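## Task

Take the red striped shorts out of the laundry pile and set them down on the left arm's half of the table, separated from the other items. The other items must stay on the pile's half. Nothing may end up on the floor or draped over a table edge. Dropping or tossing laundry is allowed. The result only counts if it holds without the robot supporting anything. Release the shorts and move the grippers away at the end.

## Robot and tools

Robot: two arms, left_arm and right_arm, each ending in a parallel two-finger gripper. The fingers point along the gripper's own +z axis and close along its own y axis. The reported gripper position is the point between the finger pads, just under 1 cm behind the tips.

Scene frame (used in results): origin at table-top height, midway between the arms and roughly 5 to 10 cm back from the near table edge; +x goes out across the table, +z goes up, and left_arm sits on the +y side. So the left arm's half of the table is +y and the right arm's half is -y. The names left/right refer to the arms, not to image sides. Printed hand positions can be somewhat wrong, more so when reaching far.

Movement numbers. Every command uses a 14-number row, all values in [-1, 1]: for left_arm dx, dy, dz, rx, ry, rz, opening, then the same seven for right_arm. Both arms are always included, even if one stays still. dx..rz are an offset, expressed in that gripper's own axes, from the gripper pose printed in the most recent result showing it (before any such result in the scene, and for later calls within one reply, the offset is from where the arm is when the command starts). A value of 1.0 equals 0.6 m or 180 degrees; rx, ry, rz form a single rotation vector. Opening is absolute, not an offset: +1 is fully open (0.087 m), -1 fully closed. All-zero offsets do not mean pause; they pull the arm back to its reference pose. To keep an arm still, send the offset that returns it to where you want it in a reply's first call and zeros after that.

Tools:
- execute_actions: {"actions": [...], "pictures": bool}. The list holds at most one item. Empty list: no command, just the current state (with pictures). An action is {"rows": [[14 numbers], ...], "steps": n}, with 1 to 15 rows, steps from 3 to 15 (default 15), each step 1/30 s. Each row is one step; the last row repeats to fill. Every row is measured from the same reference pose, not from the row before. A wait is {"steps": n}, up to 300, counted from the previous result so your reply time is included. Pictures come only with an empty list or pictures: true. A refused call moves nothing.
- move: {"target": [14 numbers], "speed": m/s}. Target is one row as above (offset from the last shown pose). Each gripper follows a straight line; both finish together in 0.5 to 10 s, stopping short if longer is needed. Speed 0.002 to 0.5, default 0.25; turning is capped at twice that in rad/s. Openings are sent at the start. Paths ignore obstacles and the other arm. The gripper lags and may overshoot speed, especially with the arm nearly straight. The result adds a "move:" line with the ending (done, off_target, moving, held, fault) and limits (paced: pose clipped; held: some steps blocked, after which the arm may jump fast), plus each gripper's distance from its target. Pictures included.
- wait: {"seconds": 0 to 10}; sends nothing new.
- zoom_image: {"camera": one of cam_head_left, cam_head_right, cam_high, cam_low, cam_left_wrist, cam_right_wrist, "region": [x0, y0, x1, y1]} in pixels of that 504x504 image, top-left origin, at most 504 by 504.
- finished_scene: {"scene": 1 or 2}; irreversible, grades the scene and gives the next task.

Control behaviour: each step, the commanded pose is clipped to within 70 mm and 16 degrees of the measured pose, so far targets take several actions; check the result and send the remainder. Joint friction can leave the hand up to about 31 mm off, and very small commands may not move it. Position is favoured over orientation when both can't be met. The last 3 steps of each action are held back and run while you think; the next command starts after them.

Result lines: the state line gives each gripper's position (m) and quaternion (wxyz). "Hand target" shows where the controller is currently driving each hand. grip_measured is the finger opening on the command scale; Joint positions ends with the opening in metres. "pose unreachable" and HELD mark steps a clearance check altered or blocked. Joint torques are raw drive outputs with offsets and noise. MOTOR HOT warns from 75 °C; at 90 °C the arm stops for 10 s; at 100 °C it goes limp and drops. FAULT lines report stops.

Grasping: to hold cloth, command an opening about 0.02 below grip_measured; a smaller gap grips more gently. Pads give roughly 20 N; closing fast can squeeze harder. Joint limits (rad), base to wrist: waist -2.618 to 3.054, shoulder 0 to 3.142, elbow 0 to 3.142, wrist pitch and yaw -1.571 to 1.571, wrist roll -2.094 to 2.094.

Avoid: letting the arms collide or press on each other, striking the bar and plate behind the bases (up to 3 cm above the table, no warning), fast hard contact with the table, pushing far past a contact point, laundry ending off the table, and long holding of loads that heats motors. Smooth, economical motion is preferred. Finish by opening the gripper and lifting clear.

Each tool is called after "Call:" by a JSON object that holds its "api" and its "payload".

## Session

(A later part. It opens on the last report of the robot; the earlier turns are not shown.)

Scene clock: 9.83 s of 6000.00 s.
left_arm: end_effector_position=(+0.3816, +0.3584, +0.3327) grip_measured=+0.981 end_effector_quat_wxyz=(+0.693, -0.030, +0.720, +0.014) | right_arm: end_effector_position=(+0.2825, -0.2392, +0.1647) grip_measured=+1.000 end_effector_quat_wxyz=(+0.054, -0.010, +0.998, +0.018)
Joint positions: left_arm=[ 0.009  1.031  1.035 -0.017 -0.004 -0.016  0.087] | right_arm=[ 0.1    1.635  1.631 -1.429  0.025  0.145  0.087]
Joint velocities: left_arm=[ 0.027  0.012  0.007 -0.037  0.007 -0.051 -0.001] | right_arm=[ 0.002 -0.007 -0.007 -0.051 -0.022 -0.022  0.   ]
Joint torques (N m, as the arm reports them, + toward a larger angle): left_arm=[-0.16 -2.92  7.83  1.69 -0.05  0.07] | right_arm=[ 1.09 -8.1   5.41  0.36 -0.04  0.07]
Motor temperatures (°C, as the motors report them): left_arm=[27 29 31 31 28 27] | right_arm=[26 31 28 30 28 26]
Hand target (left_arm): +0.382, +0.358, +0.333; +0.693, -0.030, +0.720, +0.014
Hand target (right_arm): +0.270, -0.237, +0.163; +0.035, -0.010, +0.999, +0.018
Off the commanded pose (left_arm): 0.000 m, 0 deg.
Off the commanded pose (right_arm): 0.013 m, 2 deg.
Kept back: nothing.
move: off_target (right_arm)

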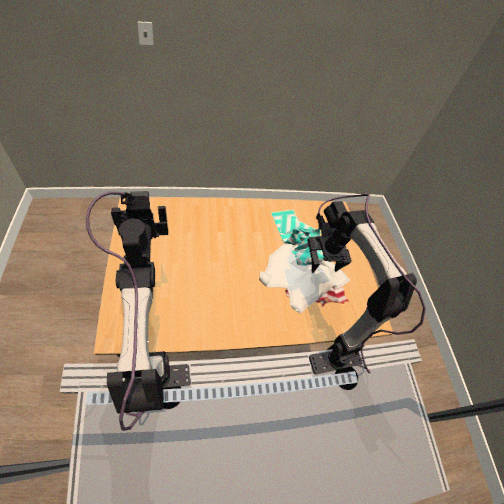

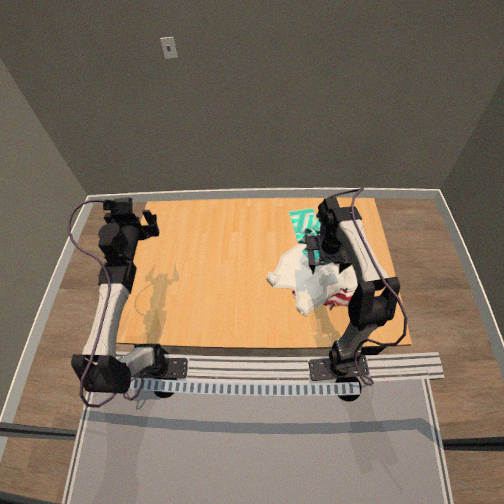

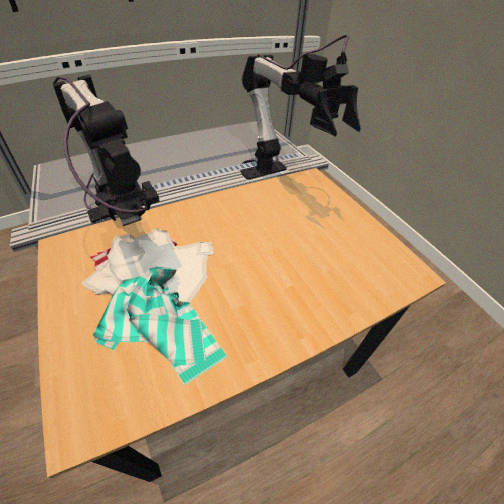

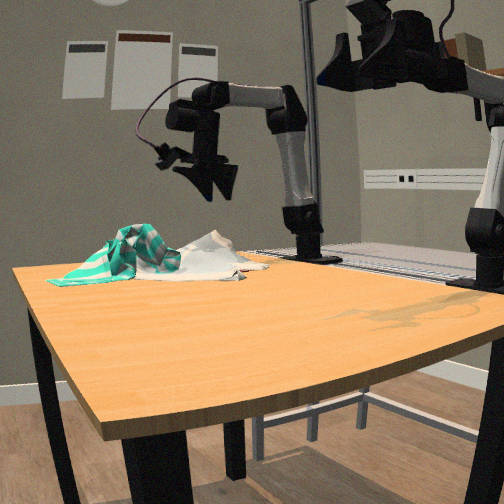

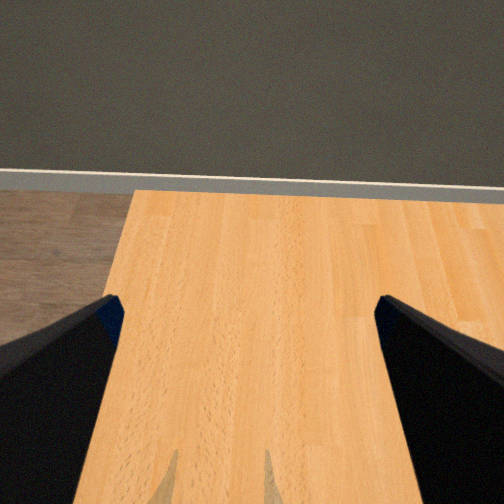

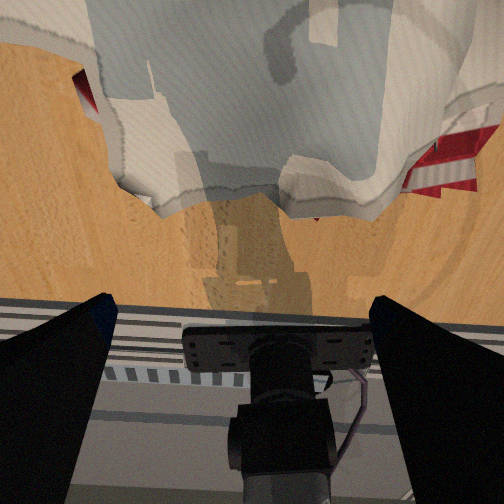

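Call:
{"api": "move", "payload": {"target": [0,0,0,0,0,0,1,0.03,-0.03,0.2,0,0,0,0.6], "speed": 0.2}}

Call:
{"api": "move", "payload": {"target": [0,0,0,0,0,0,1,0,0,0,0,0,0,-1]}}

Call:
{"api": "move", "payload": {"target": [0,0,0,0,0,0,1,-0.18,0,-0.26,0,-0.1,0,-1]}}

Scene clock: 11.37 s of 6000.00 s.
left_arm: end_effector_position=(+0.3816, +0.3584, +0.3327) grip_measured=+0.981 end_effector_quat_wxyz=(+0.693, -0.030, +0.720, +0.014) | right_arm: end_effector_position=(+0.2834, -0.2529, +0.0515) grip_measured=+0.600 end_effector_quat_wxyz=(+0.063, -0.006, +0.998, +0.015)
Joint positions: left_arm=[ 0.009  1.031  1.035 -0.017 -0.004 -0.016  0.087] | right_arm=[ 0.04   1.62   1.167 -0.961  0.025  0.094  0.07 ]
Joint velocities: left_arm=[ 0.007 -0.022 -0.012 -0.037 -0.081 -0.007 -0.   ] | right_arm=[-0.007 -0.002 -0.012 -0.007  0.037 -0.022  0.   ]
Joint torques (N m, as the arm reports them, + toward a larger angle): left_arm=[-0.15 -2.98  8.05  1.67 -0.03  0.04] | right_arm=[-0.32 -6.08  5.74  0.81 -0.1  -0.11]
Motor temperatures (°C, as the motors report them): left_arm=[27 29 31 31 28 27] | right_arm=[26 31 28 30 28 26]
Hand target (left_arm): +0.382, +0.358, +0.333; +0.693, -0.030, +0.720, +0.014
Hand target (right_arm): +0.279, -0.253, +0.043; +0.054, -0.010, +0.998, +0.018
Off the commanded pose (left_arm): 0.000 m, 0 deg.
Off the commanded pose (right_arm): 0.010 m, 1 deg.
Kept back: nothing.
move: done

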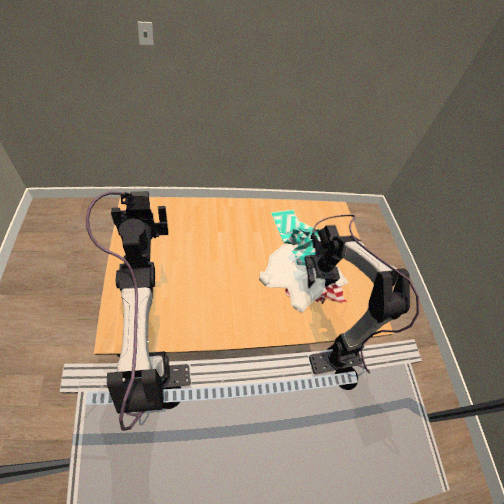

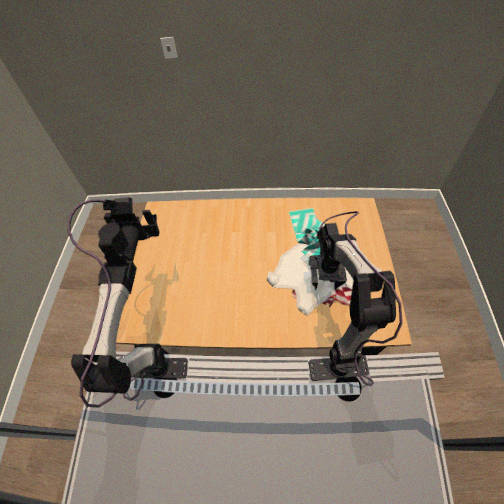

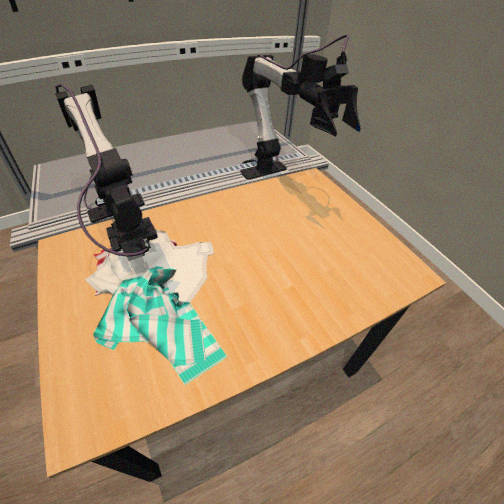

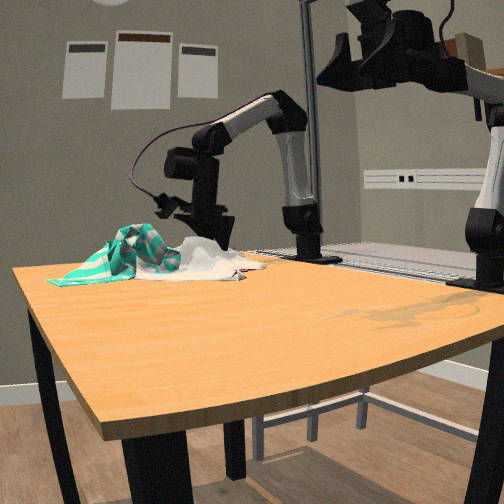

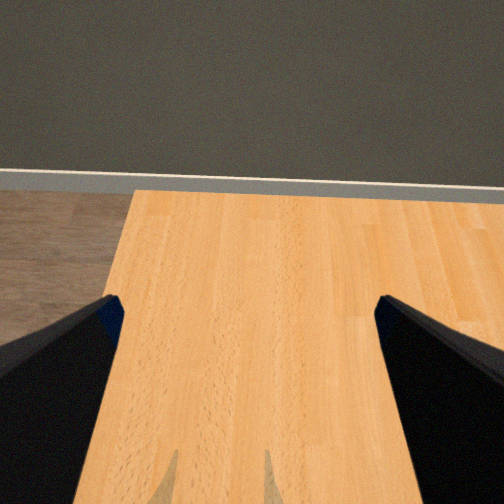

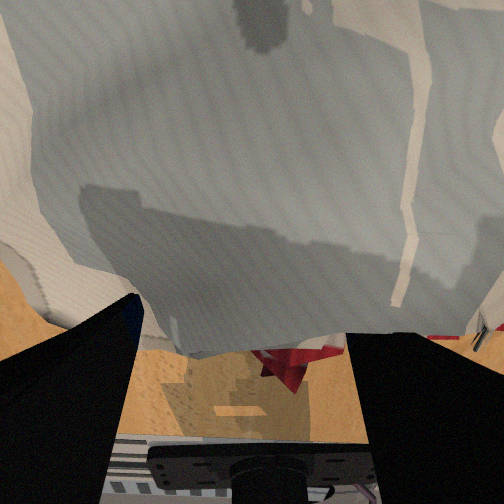

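Scene clock: 11.87 s of 6000.00 s.
left_arm: end_effector_position=(+0.3816, +0.3584, +0.3327) grip_measured=+0.981 end_effector_quat_wxyz=(+0.693, -0.030, +0.720, +0.014) | right_arm: end_effector_position=(+0.2834, -0.2529, +0.0515) grip_measured=-0.951 end_effector_quat_wxyz=(+0.063, -0.006, +0.998, +0.015)
Joint positions: left_arm=[ 0.009  1.031  1.035 -0.017 -0.004 -0.016  0.087] | right_arm=[ 0.04   1.62   1.167 -0.961  0.025  0.094  0.002]
Joint velocities: left_arm=[ 0.002 -0.007  0.012  0.022  0.037 -0.007 -0.   ] | right_arm=[ 0.012  0.017  0.007 -0.007  0.037  0.022  0.001]
Joint torques (N m, as the arm reports them, + toward a larger angle): left_arm=[ 0.01 -2.88  8.12  1.68  0.    0.05] | right_arm=[ 0.11 -6.86  7.87  0.62 -0.03 -0.01]
Motor temperatures (°C, as the motors report them): left_arm=[27 29 31 31 28 27] | right_arm=[26 31 28 30 28 26]
Hand target (left_arm): +0.382, +0.358, +0.333; +0.693, -0.030, +0.720, +0.014
Hand target (right_arm): +0.283, -0.253, +0.052; +0.063, -0.006, +0.998, +0.015
Off the commanded pose (left_arm): 0.000 m, 0 deg.
Off the commanded pose (right_arm): 0.000 m, 0 deg.
Kept back: nothing.
move: done

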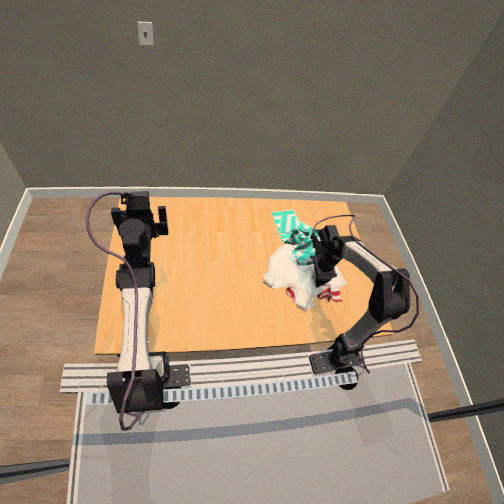

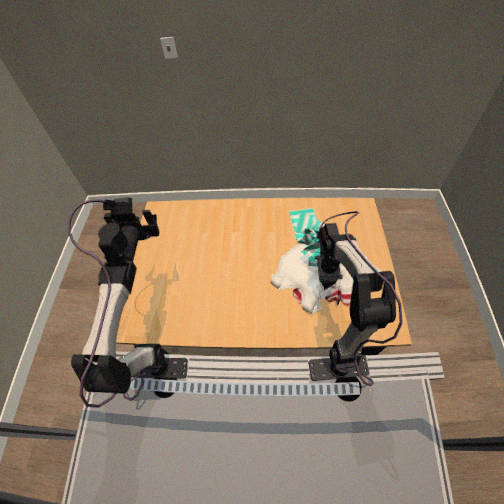

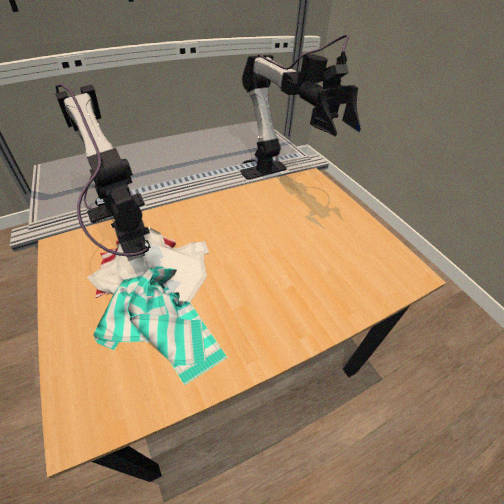

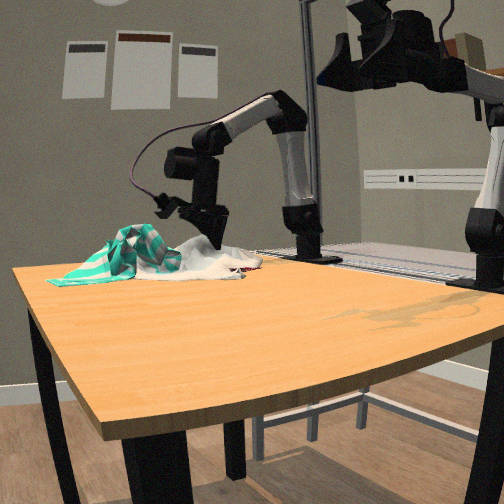

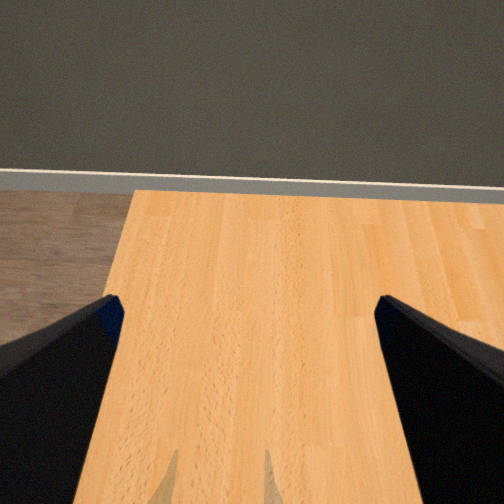

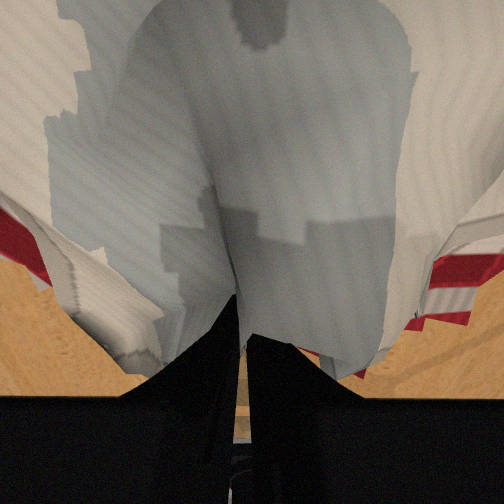

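Scene clock: 13.30 s of 6000.00 s.
left_arm: end_effector_position=(+0.3816, +0.3584, +0.3327) grip_measured=+0.981 end_effector_quat_wxyz=(+0.693, -0.030, +0.720, +0.014) | right_arm: end_effector_position=(+0.3716, -0.2543, +0.2212) grip_measured=-0.951 end_effector_quat_wxyz=(+0.229, +0.001, +0.973, +0.021)
Joint positions: left_arm=[ 0.009  1.031  1.035 -0.017 -0.004 -0.016  0.087] | right_arm=[ 0.04   1.686  1.883 -1.275  0.046  0.092  0.002]
Joint velocities: left_arm=[ 0.002 -0.007 -0.012  0.022 -0.022 -0.007 -0.   ] | right_arm=[ 0.012  0.017  0.002  0.022  0.051 -0.022 -0.   ]
Joint torques (N m, as the arm reports them, + toward a larger angle): left_arm=[-0.12 -2.99  8.13  1.63 -0.04  0.04] | right_arm=[ 0.23 -6.42  9.3   0.95  0.02 -0.1 ]
Motor temperatures (°C, as the motors report them): left_arm=[27 29 32 31 28 27] | right_arm=[26 31 28 30 28 26]
Hand target (left_arm): +0.382, +0.358, +0.333; +0.693, -0.030, +0.720, +0.014
Hand target (right_arm): +0.369, -0.255, +0.220; +0.218, -0.004, +0.976, +0.017
Off the commanded pose (left_arm): 0.000 m, 0 deg.
Off the commanded pose (right_arm): 0.003 m, 2 deg.
Kept back: nothing.
move: done

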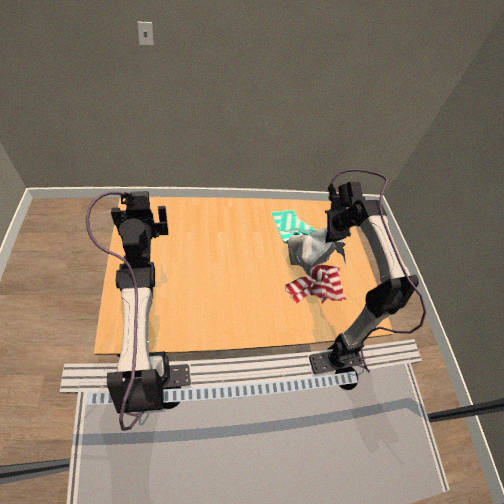

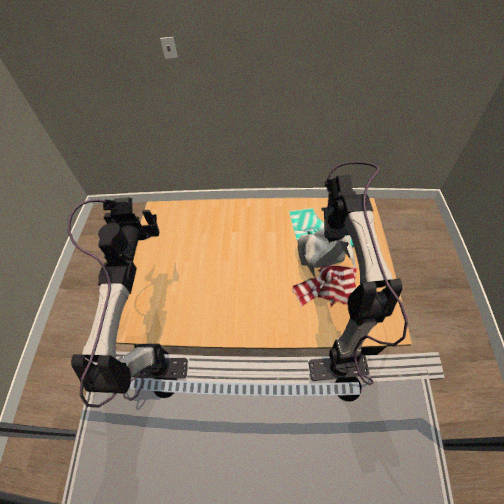

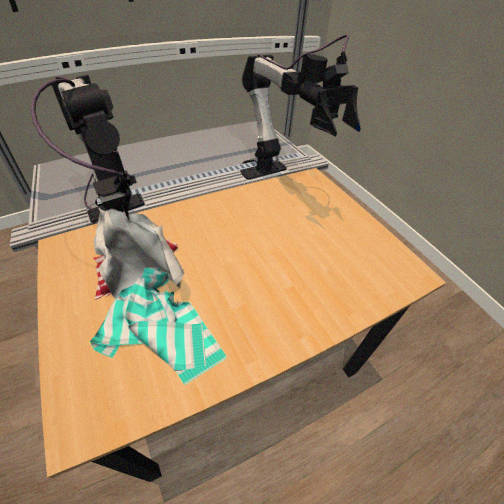

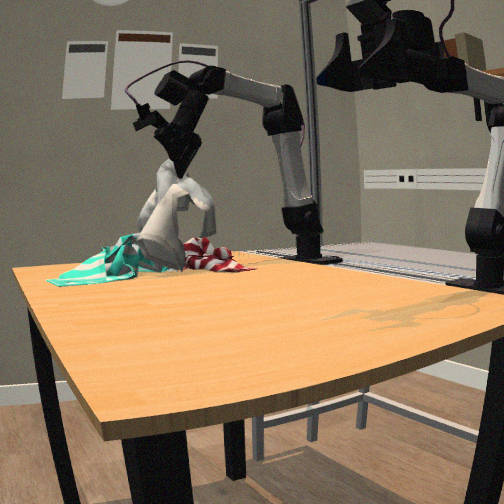

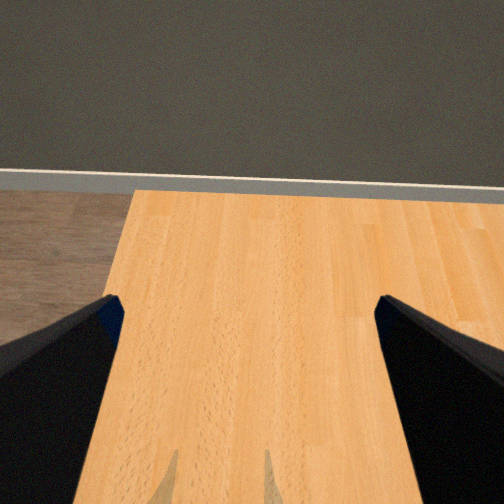

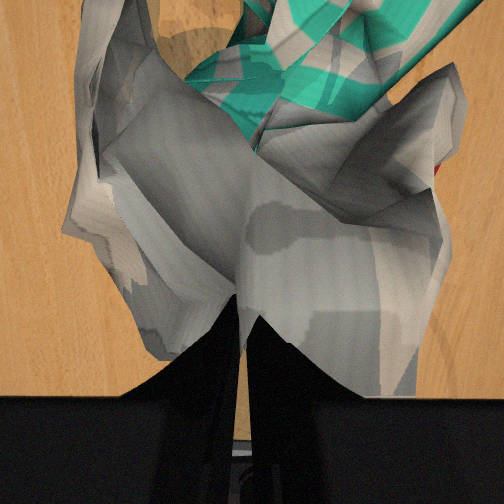

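Call:
{"api": "move", "payload": {"target": [0,0,0,0,0,0,1,-0.17,0,0.14,0,-0.05,0,-1]}}

Call:
{"api": "move", "payload": {"target": [0,0,0,0,0,0,1,0,0,0,0,0,0,1]}}

Call:
{"api": "move", "payload": {"target": [-0.05,0.22,-0.1,-0.15,0,0,1,0.33,0,-0.17,0,0.18,0,1], "speed": 0.35}}

Scene clock: 14.67 s of 6000.00 s.
left_arm: end_effector_position=(+0.3816, +0.3584, +0.3327) grip_measured=+0.981 end_effector_quat_wxyz=(+0.693, -0.030, +0.720, +0.014) | right_arm: end_effector_position=(+0.4943, -0.2504, +0.1902) grip_measured=-0.951 end_effector_quat_wxyz=(+0.296, +0.006, +0.955, +0.022)
Joint positions: left_arm=[ 0.009  1.031  1.035 -0.017 -0.004 -0.016  0.087] | right_arm=[ 0.019  2.019  2.147 -1.067  0.046  0.075  0.002]
Joint velocities: left_arm=[-0.017 -0.007  0.002 -0.022 -0.037  0.007  0.   ] | right_arm=[ 0.002 -0.002 -0.002 -0.007 -0.007  0.022 -0.001]
Joint torques (N m, as the arm reports them, + toward a larger angle): left_arm=[-0.09 -3.07  8.03  1.72 -0.02  0.04] | right_arm=[ -0.15 -10.2   10.     1.49  -0.04  -0.09]
Motor temperatures (°C, as the motors report them): left_arm=[27 29 32 31 28 27] | right_arm=[26 31 29 30 28 26]
Hand target (left_arm): +0.382, +0.358, +0.333; +0.693, -0.030, +0.720, +0.014
Hand target (right_arm): +0.501, -0.252, +0.193; +0.305, +0.003, +0.952, +0.022
Off the commanded pose (left_arm): 0.000 m, 0 deg.
Off the commanded pose (right_arm): 0.006 m, 1 deg.
Kept back: nothing.
move: done

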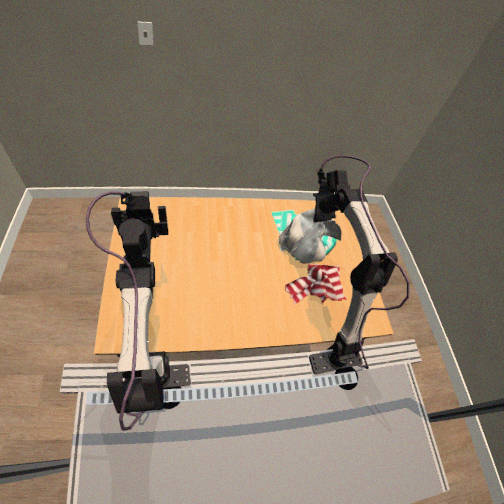

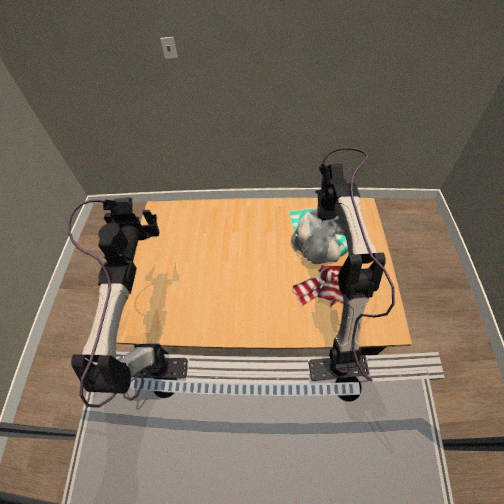

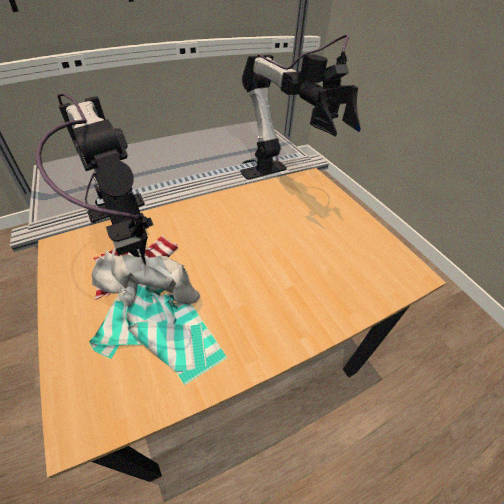

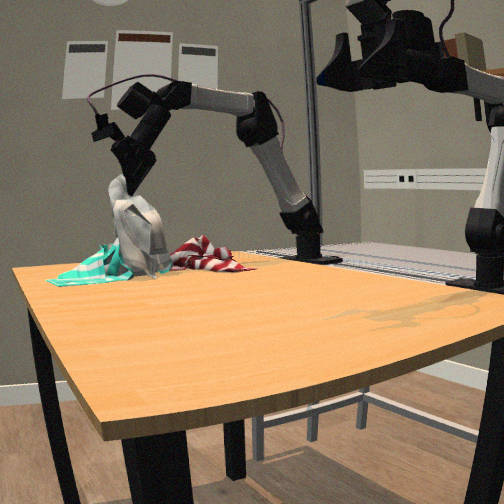

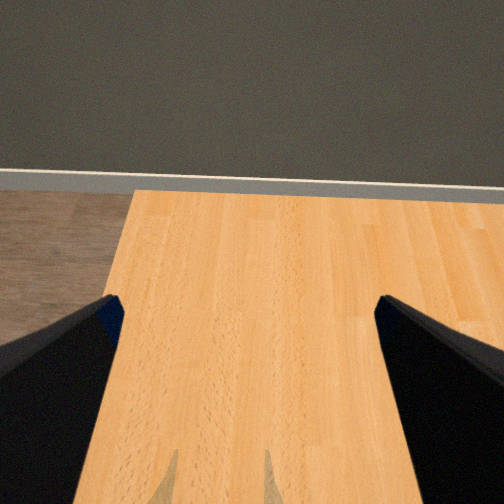

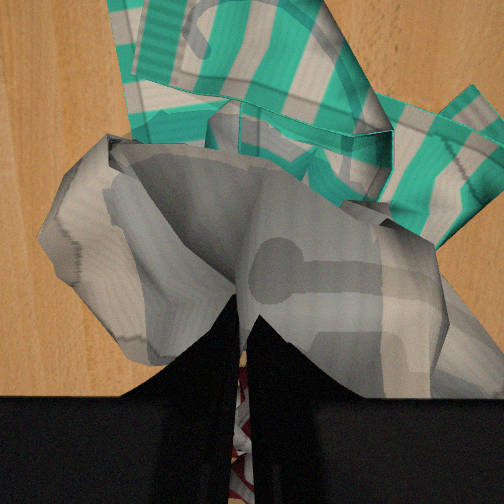

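Scene clock: 15.17 s of 6000.00 s.
left_arm: end_effector_position=(+0.3816, +0.3584, +0.3327) grip_measured=+0.981 end_effector_quat_wxyz=(+0.693, -0.030, +0.720, +0.014) | right_arm: end_effector_position=(+0.4943, -0.2504, +0.1902) grip_measured=+1.000 end_effector_quat_wxyz=(+0.296, +0.006, +0.955, +0.022)
Joint positions: left_arm=[ 0.009  1.031  1.035 -0.017 -0.004 -0.016  0.087] | right_arm=[ 0.019  2.019  2.147 -1.067  0.046  0.075  0.087]
Joint velocities: left_arm=[-0.007 -0.002 -0.012 -0.007 -0.051  0.022 -0.001] | right_arm=[ 0.012 -0.002  0.007 -0.007  0.051 -0.022  0.   ]
Joint torques (N m, as the arm reports them, + toward a larger angle): left_arm=[ 0.01 -3.11  7.96  1.64 -0.05  0.03] | right_arm=[  0.14 -11.15   8.38   1.38  -0.01   0.  ]
Motor temperatures (°C, as the motors report them): left_arm=[27 29 32 32 28 27] | right_arm=[26 32 29 30 28 26]
Hand target (left_arm): +0.382, +0.358, +0.333; +0.693, -0.030, +0.720, +0.014
Hand target (right_arm): +0.494, -0.250, +0.190; +0.296, +0.006, +0.955, +0.022
Off the commanded pose (left_arm): 0.000 m, 0 deg.
Off the commanded pose (right_arm): 0.000 m, 0 deg.
Kept back: nothing.
move: done

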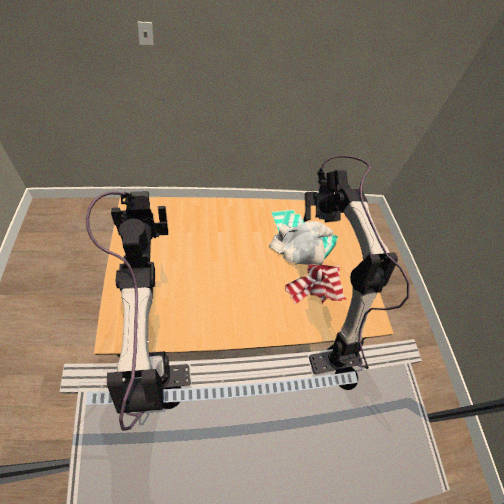

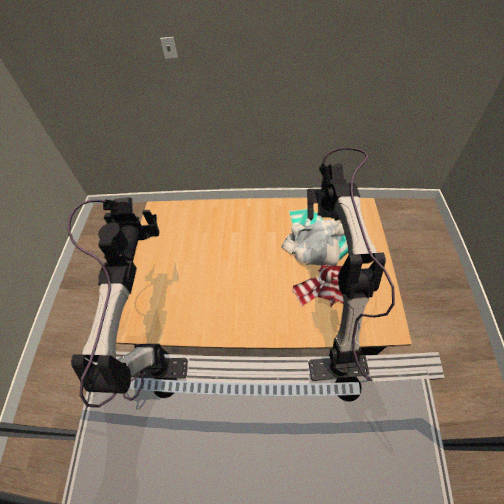

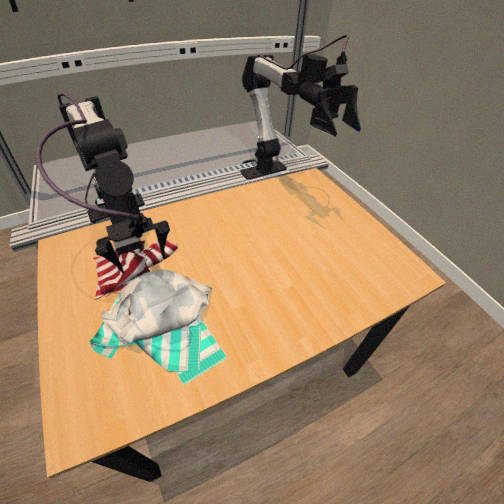

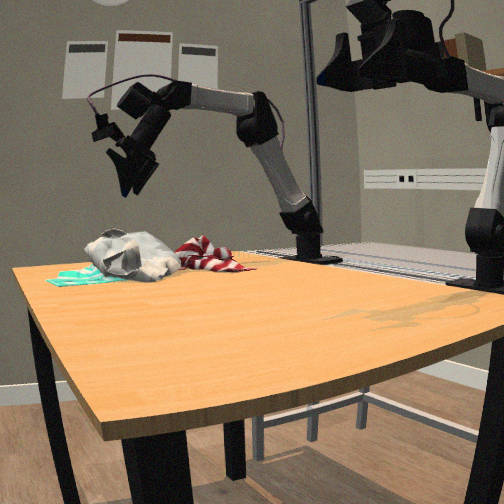

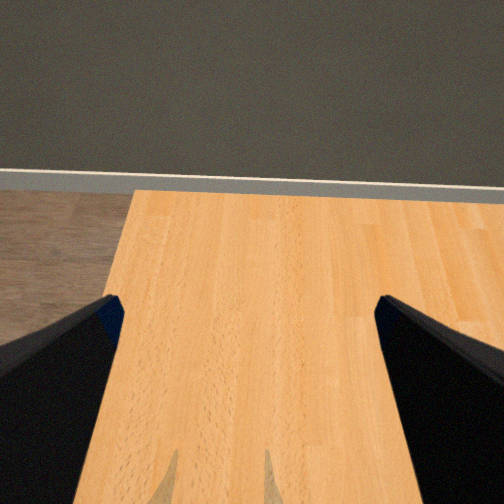

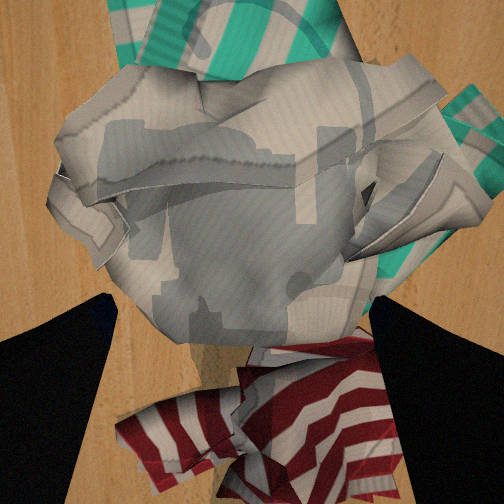

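Scene clock: 16.50 s of 6000.00 s.
left_arm: end_effector_position=(+0.3212, +0.4831, +0.3526) grip_measured=+0.981 end_effector_quat_wxyz=(+0.664, -0.187, +0.703, +0.175) | right_arm: end_effector_position=(+0.2865, -0.2549, +0.1629) grip_measured=+1.000 end_effector_quat_wxyz=(+0.036, +0.003, +0.999, +0.018)
Joint positions: left_arm=[ 0.304  0.958  1.105 -0.179 -0.164 -0.016  0.087] | right_arm=[ 0.04   1.674  1.668 -1.461  0.015  0.114  0.087]
Joint velocities: left_arm=[-0.007  0.002 -0.002  0.037 -0.037 -0.066  0.   ] | right_arm=[ 0.002 -0.007 -0.012 -0.037  0.051  0.037  0.   ]
Joint torques (N m, as the arm reports them, + toward a larger angle): left_arm=[ 0.85 -2.94  9.56  1.57 -0.08  0.06] | right_arm=[ 1.25 -8.43  5.42  0.31 -0.08  0.11]
Motor temperatures (°C, as the motors report them): left_arm=[27 29 32 32 28 27] | right_arm=[26 32 29 30 28 26]
Hand target (left_arm): +0.315, +0.485, +0.363; +0.669, -0.192, +0.695, +0.181
Hand target (right_arm): +0.274, -0.251, +0.162; +0.017, +0.002, +1.000, +0.021
Off the commanded pose (left_arm): 0.012 m, 1 deg.
Off the commanded pose (right_arm): 0.014 m, 2 deg.
Kept back: nothing.
move: off_target (left_arm, right_arm)

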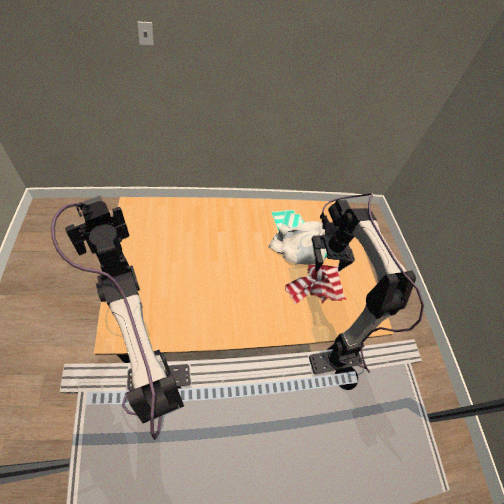

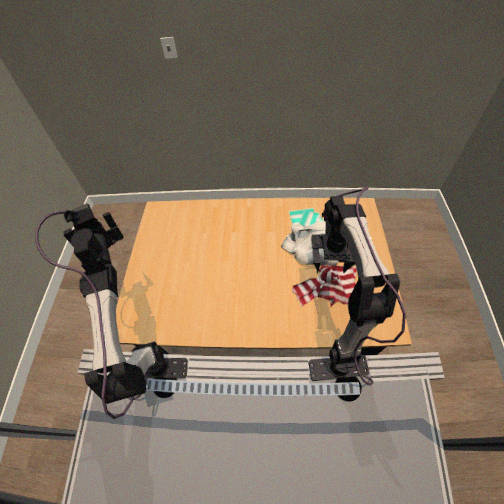

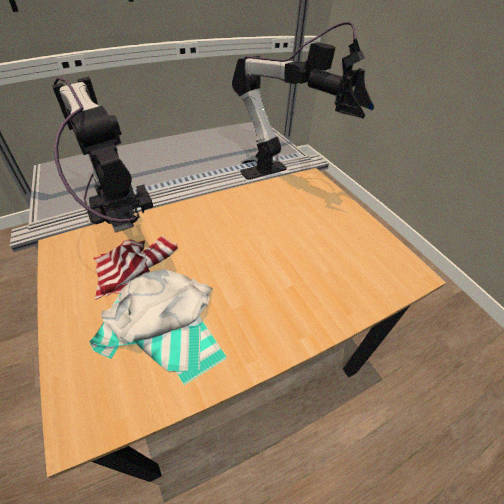

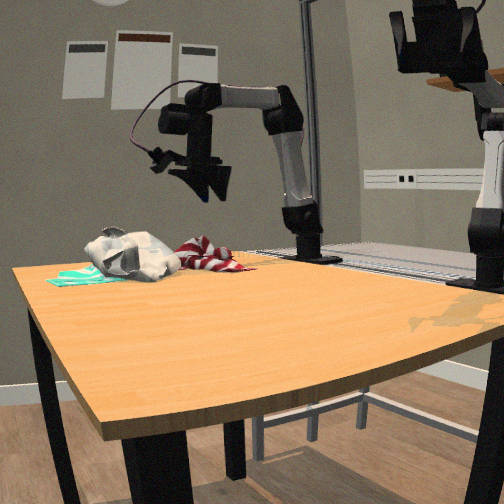

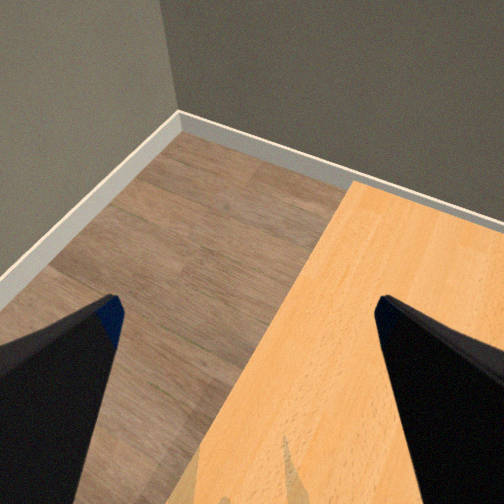

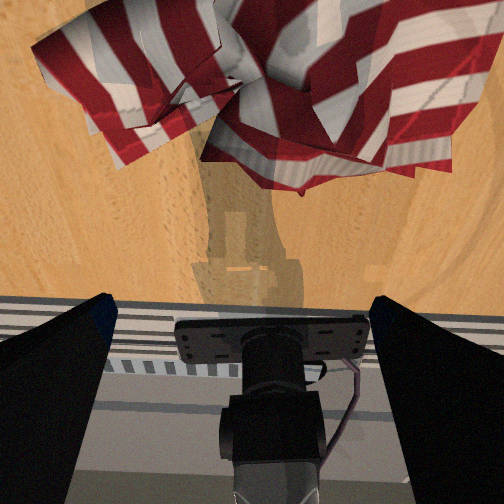

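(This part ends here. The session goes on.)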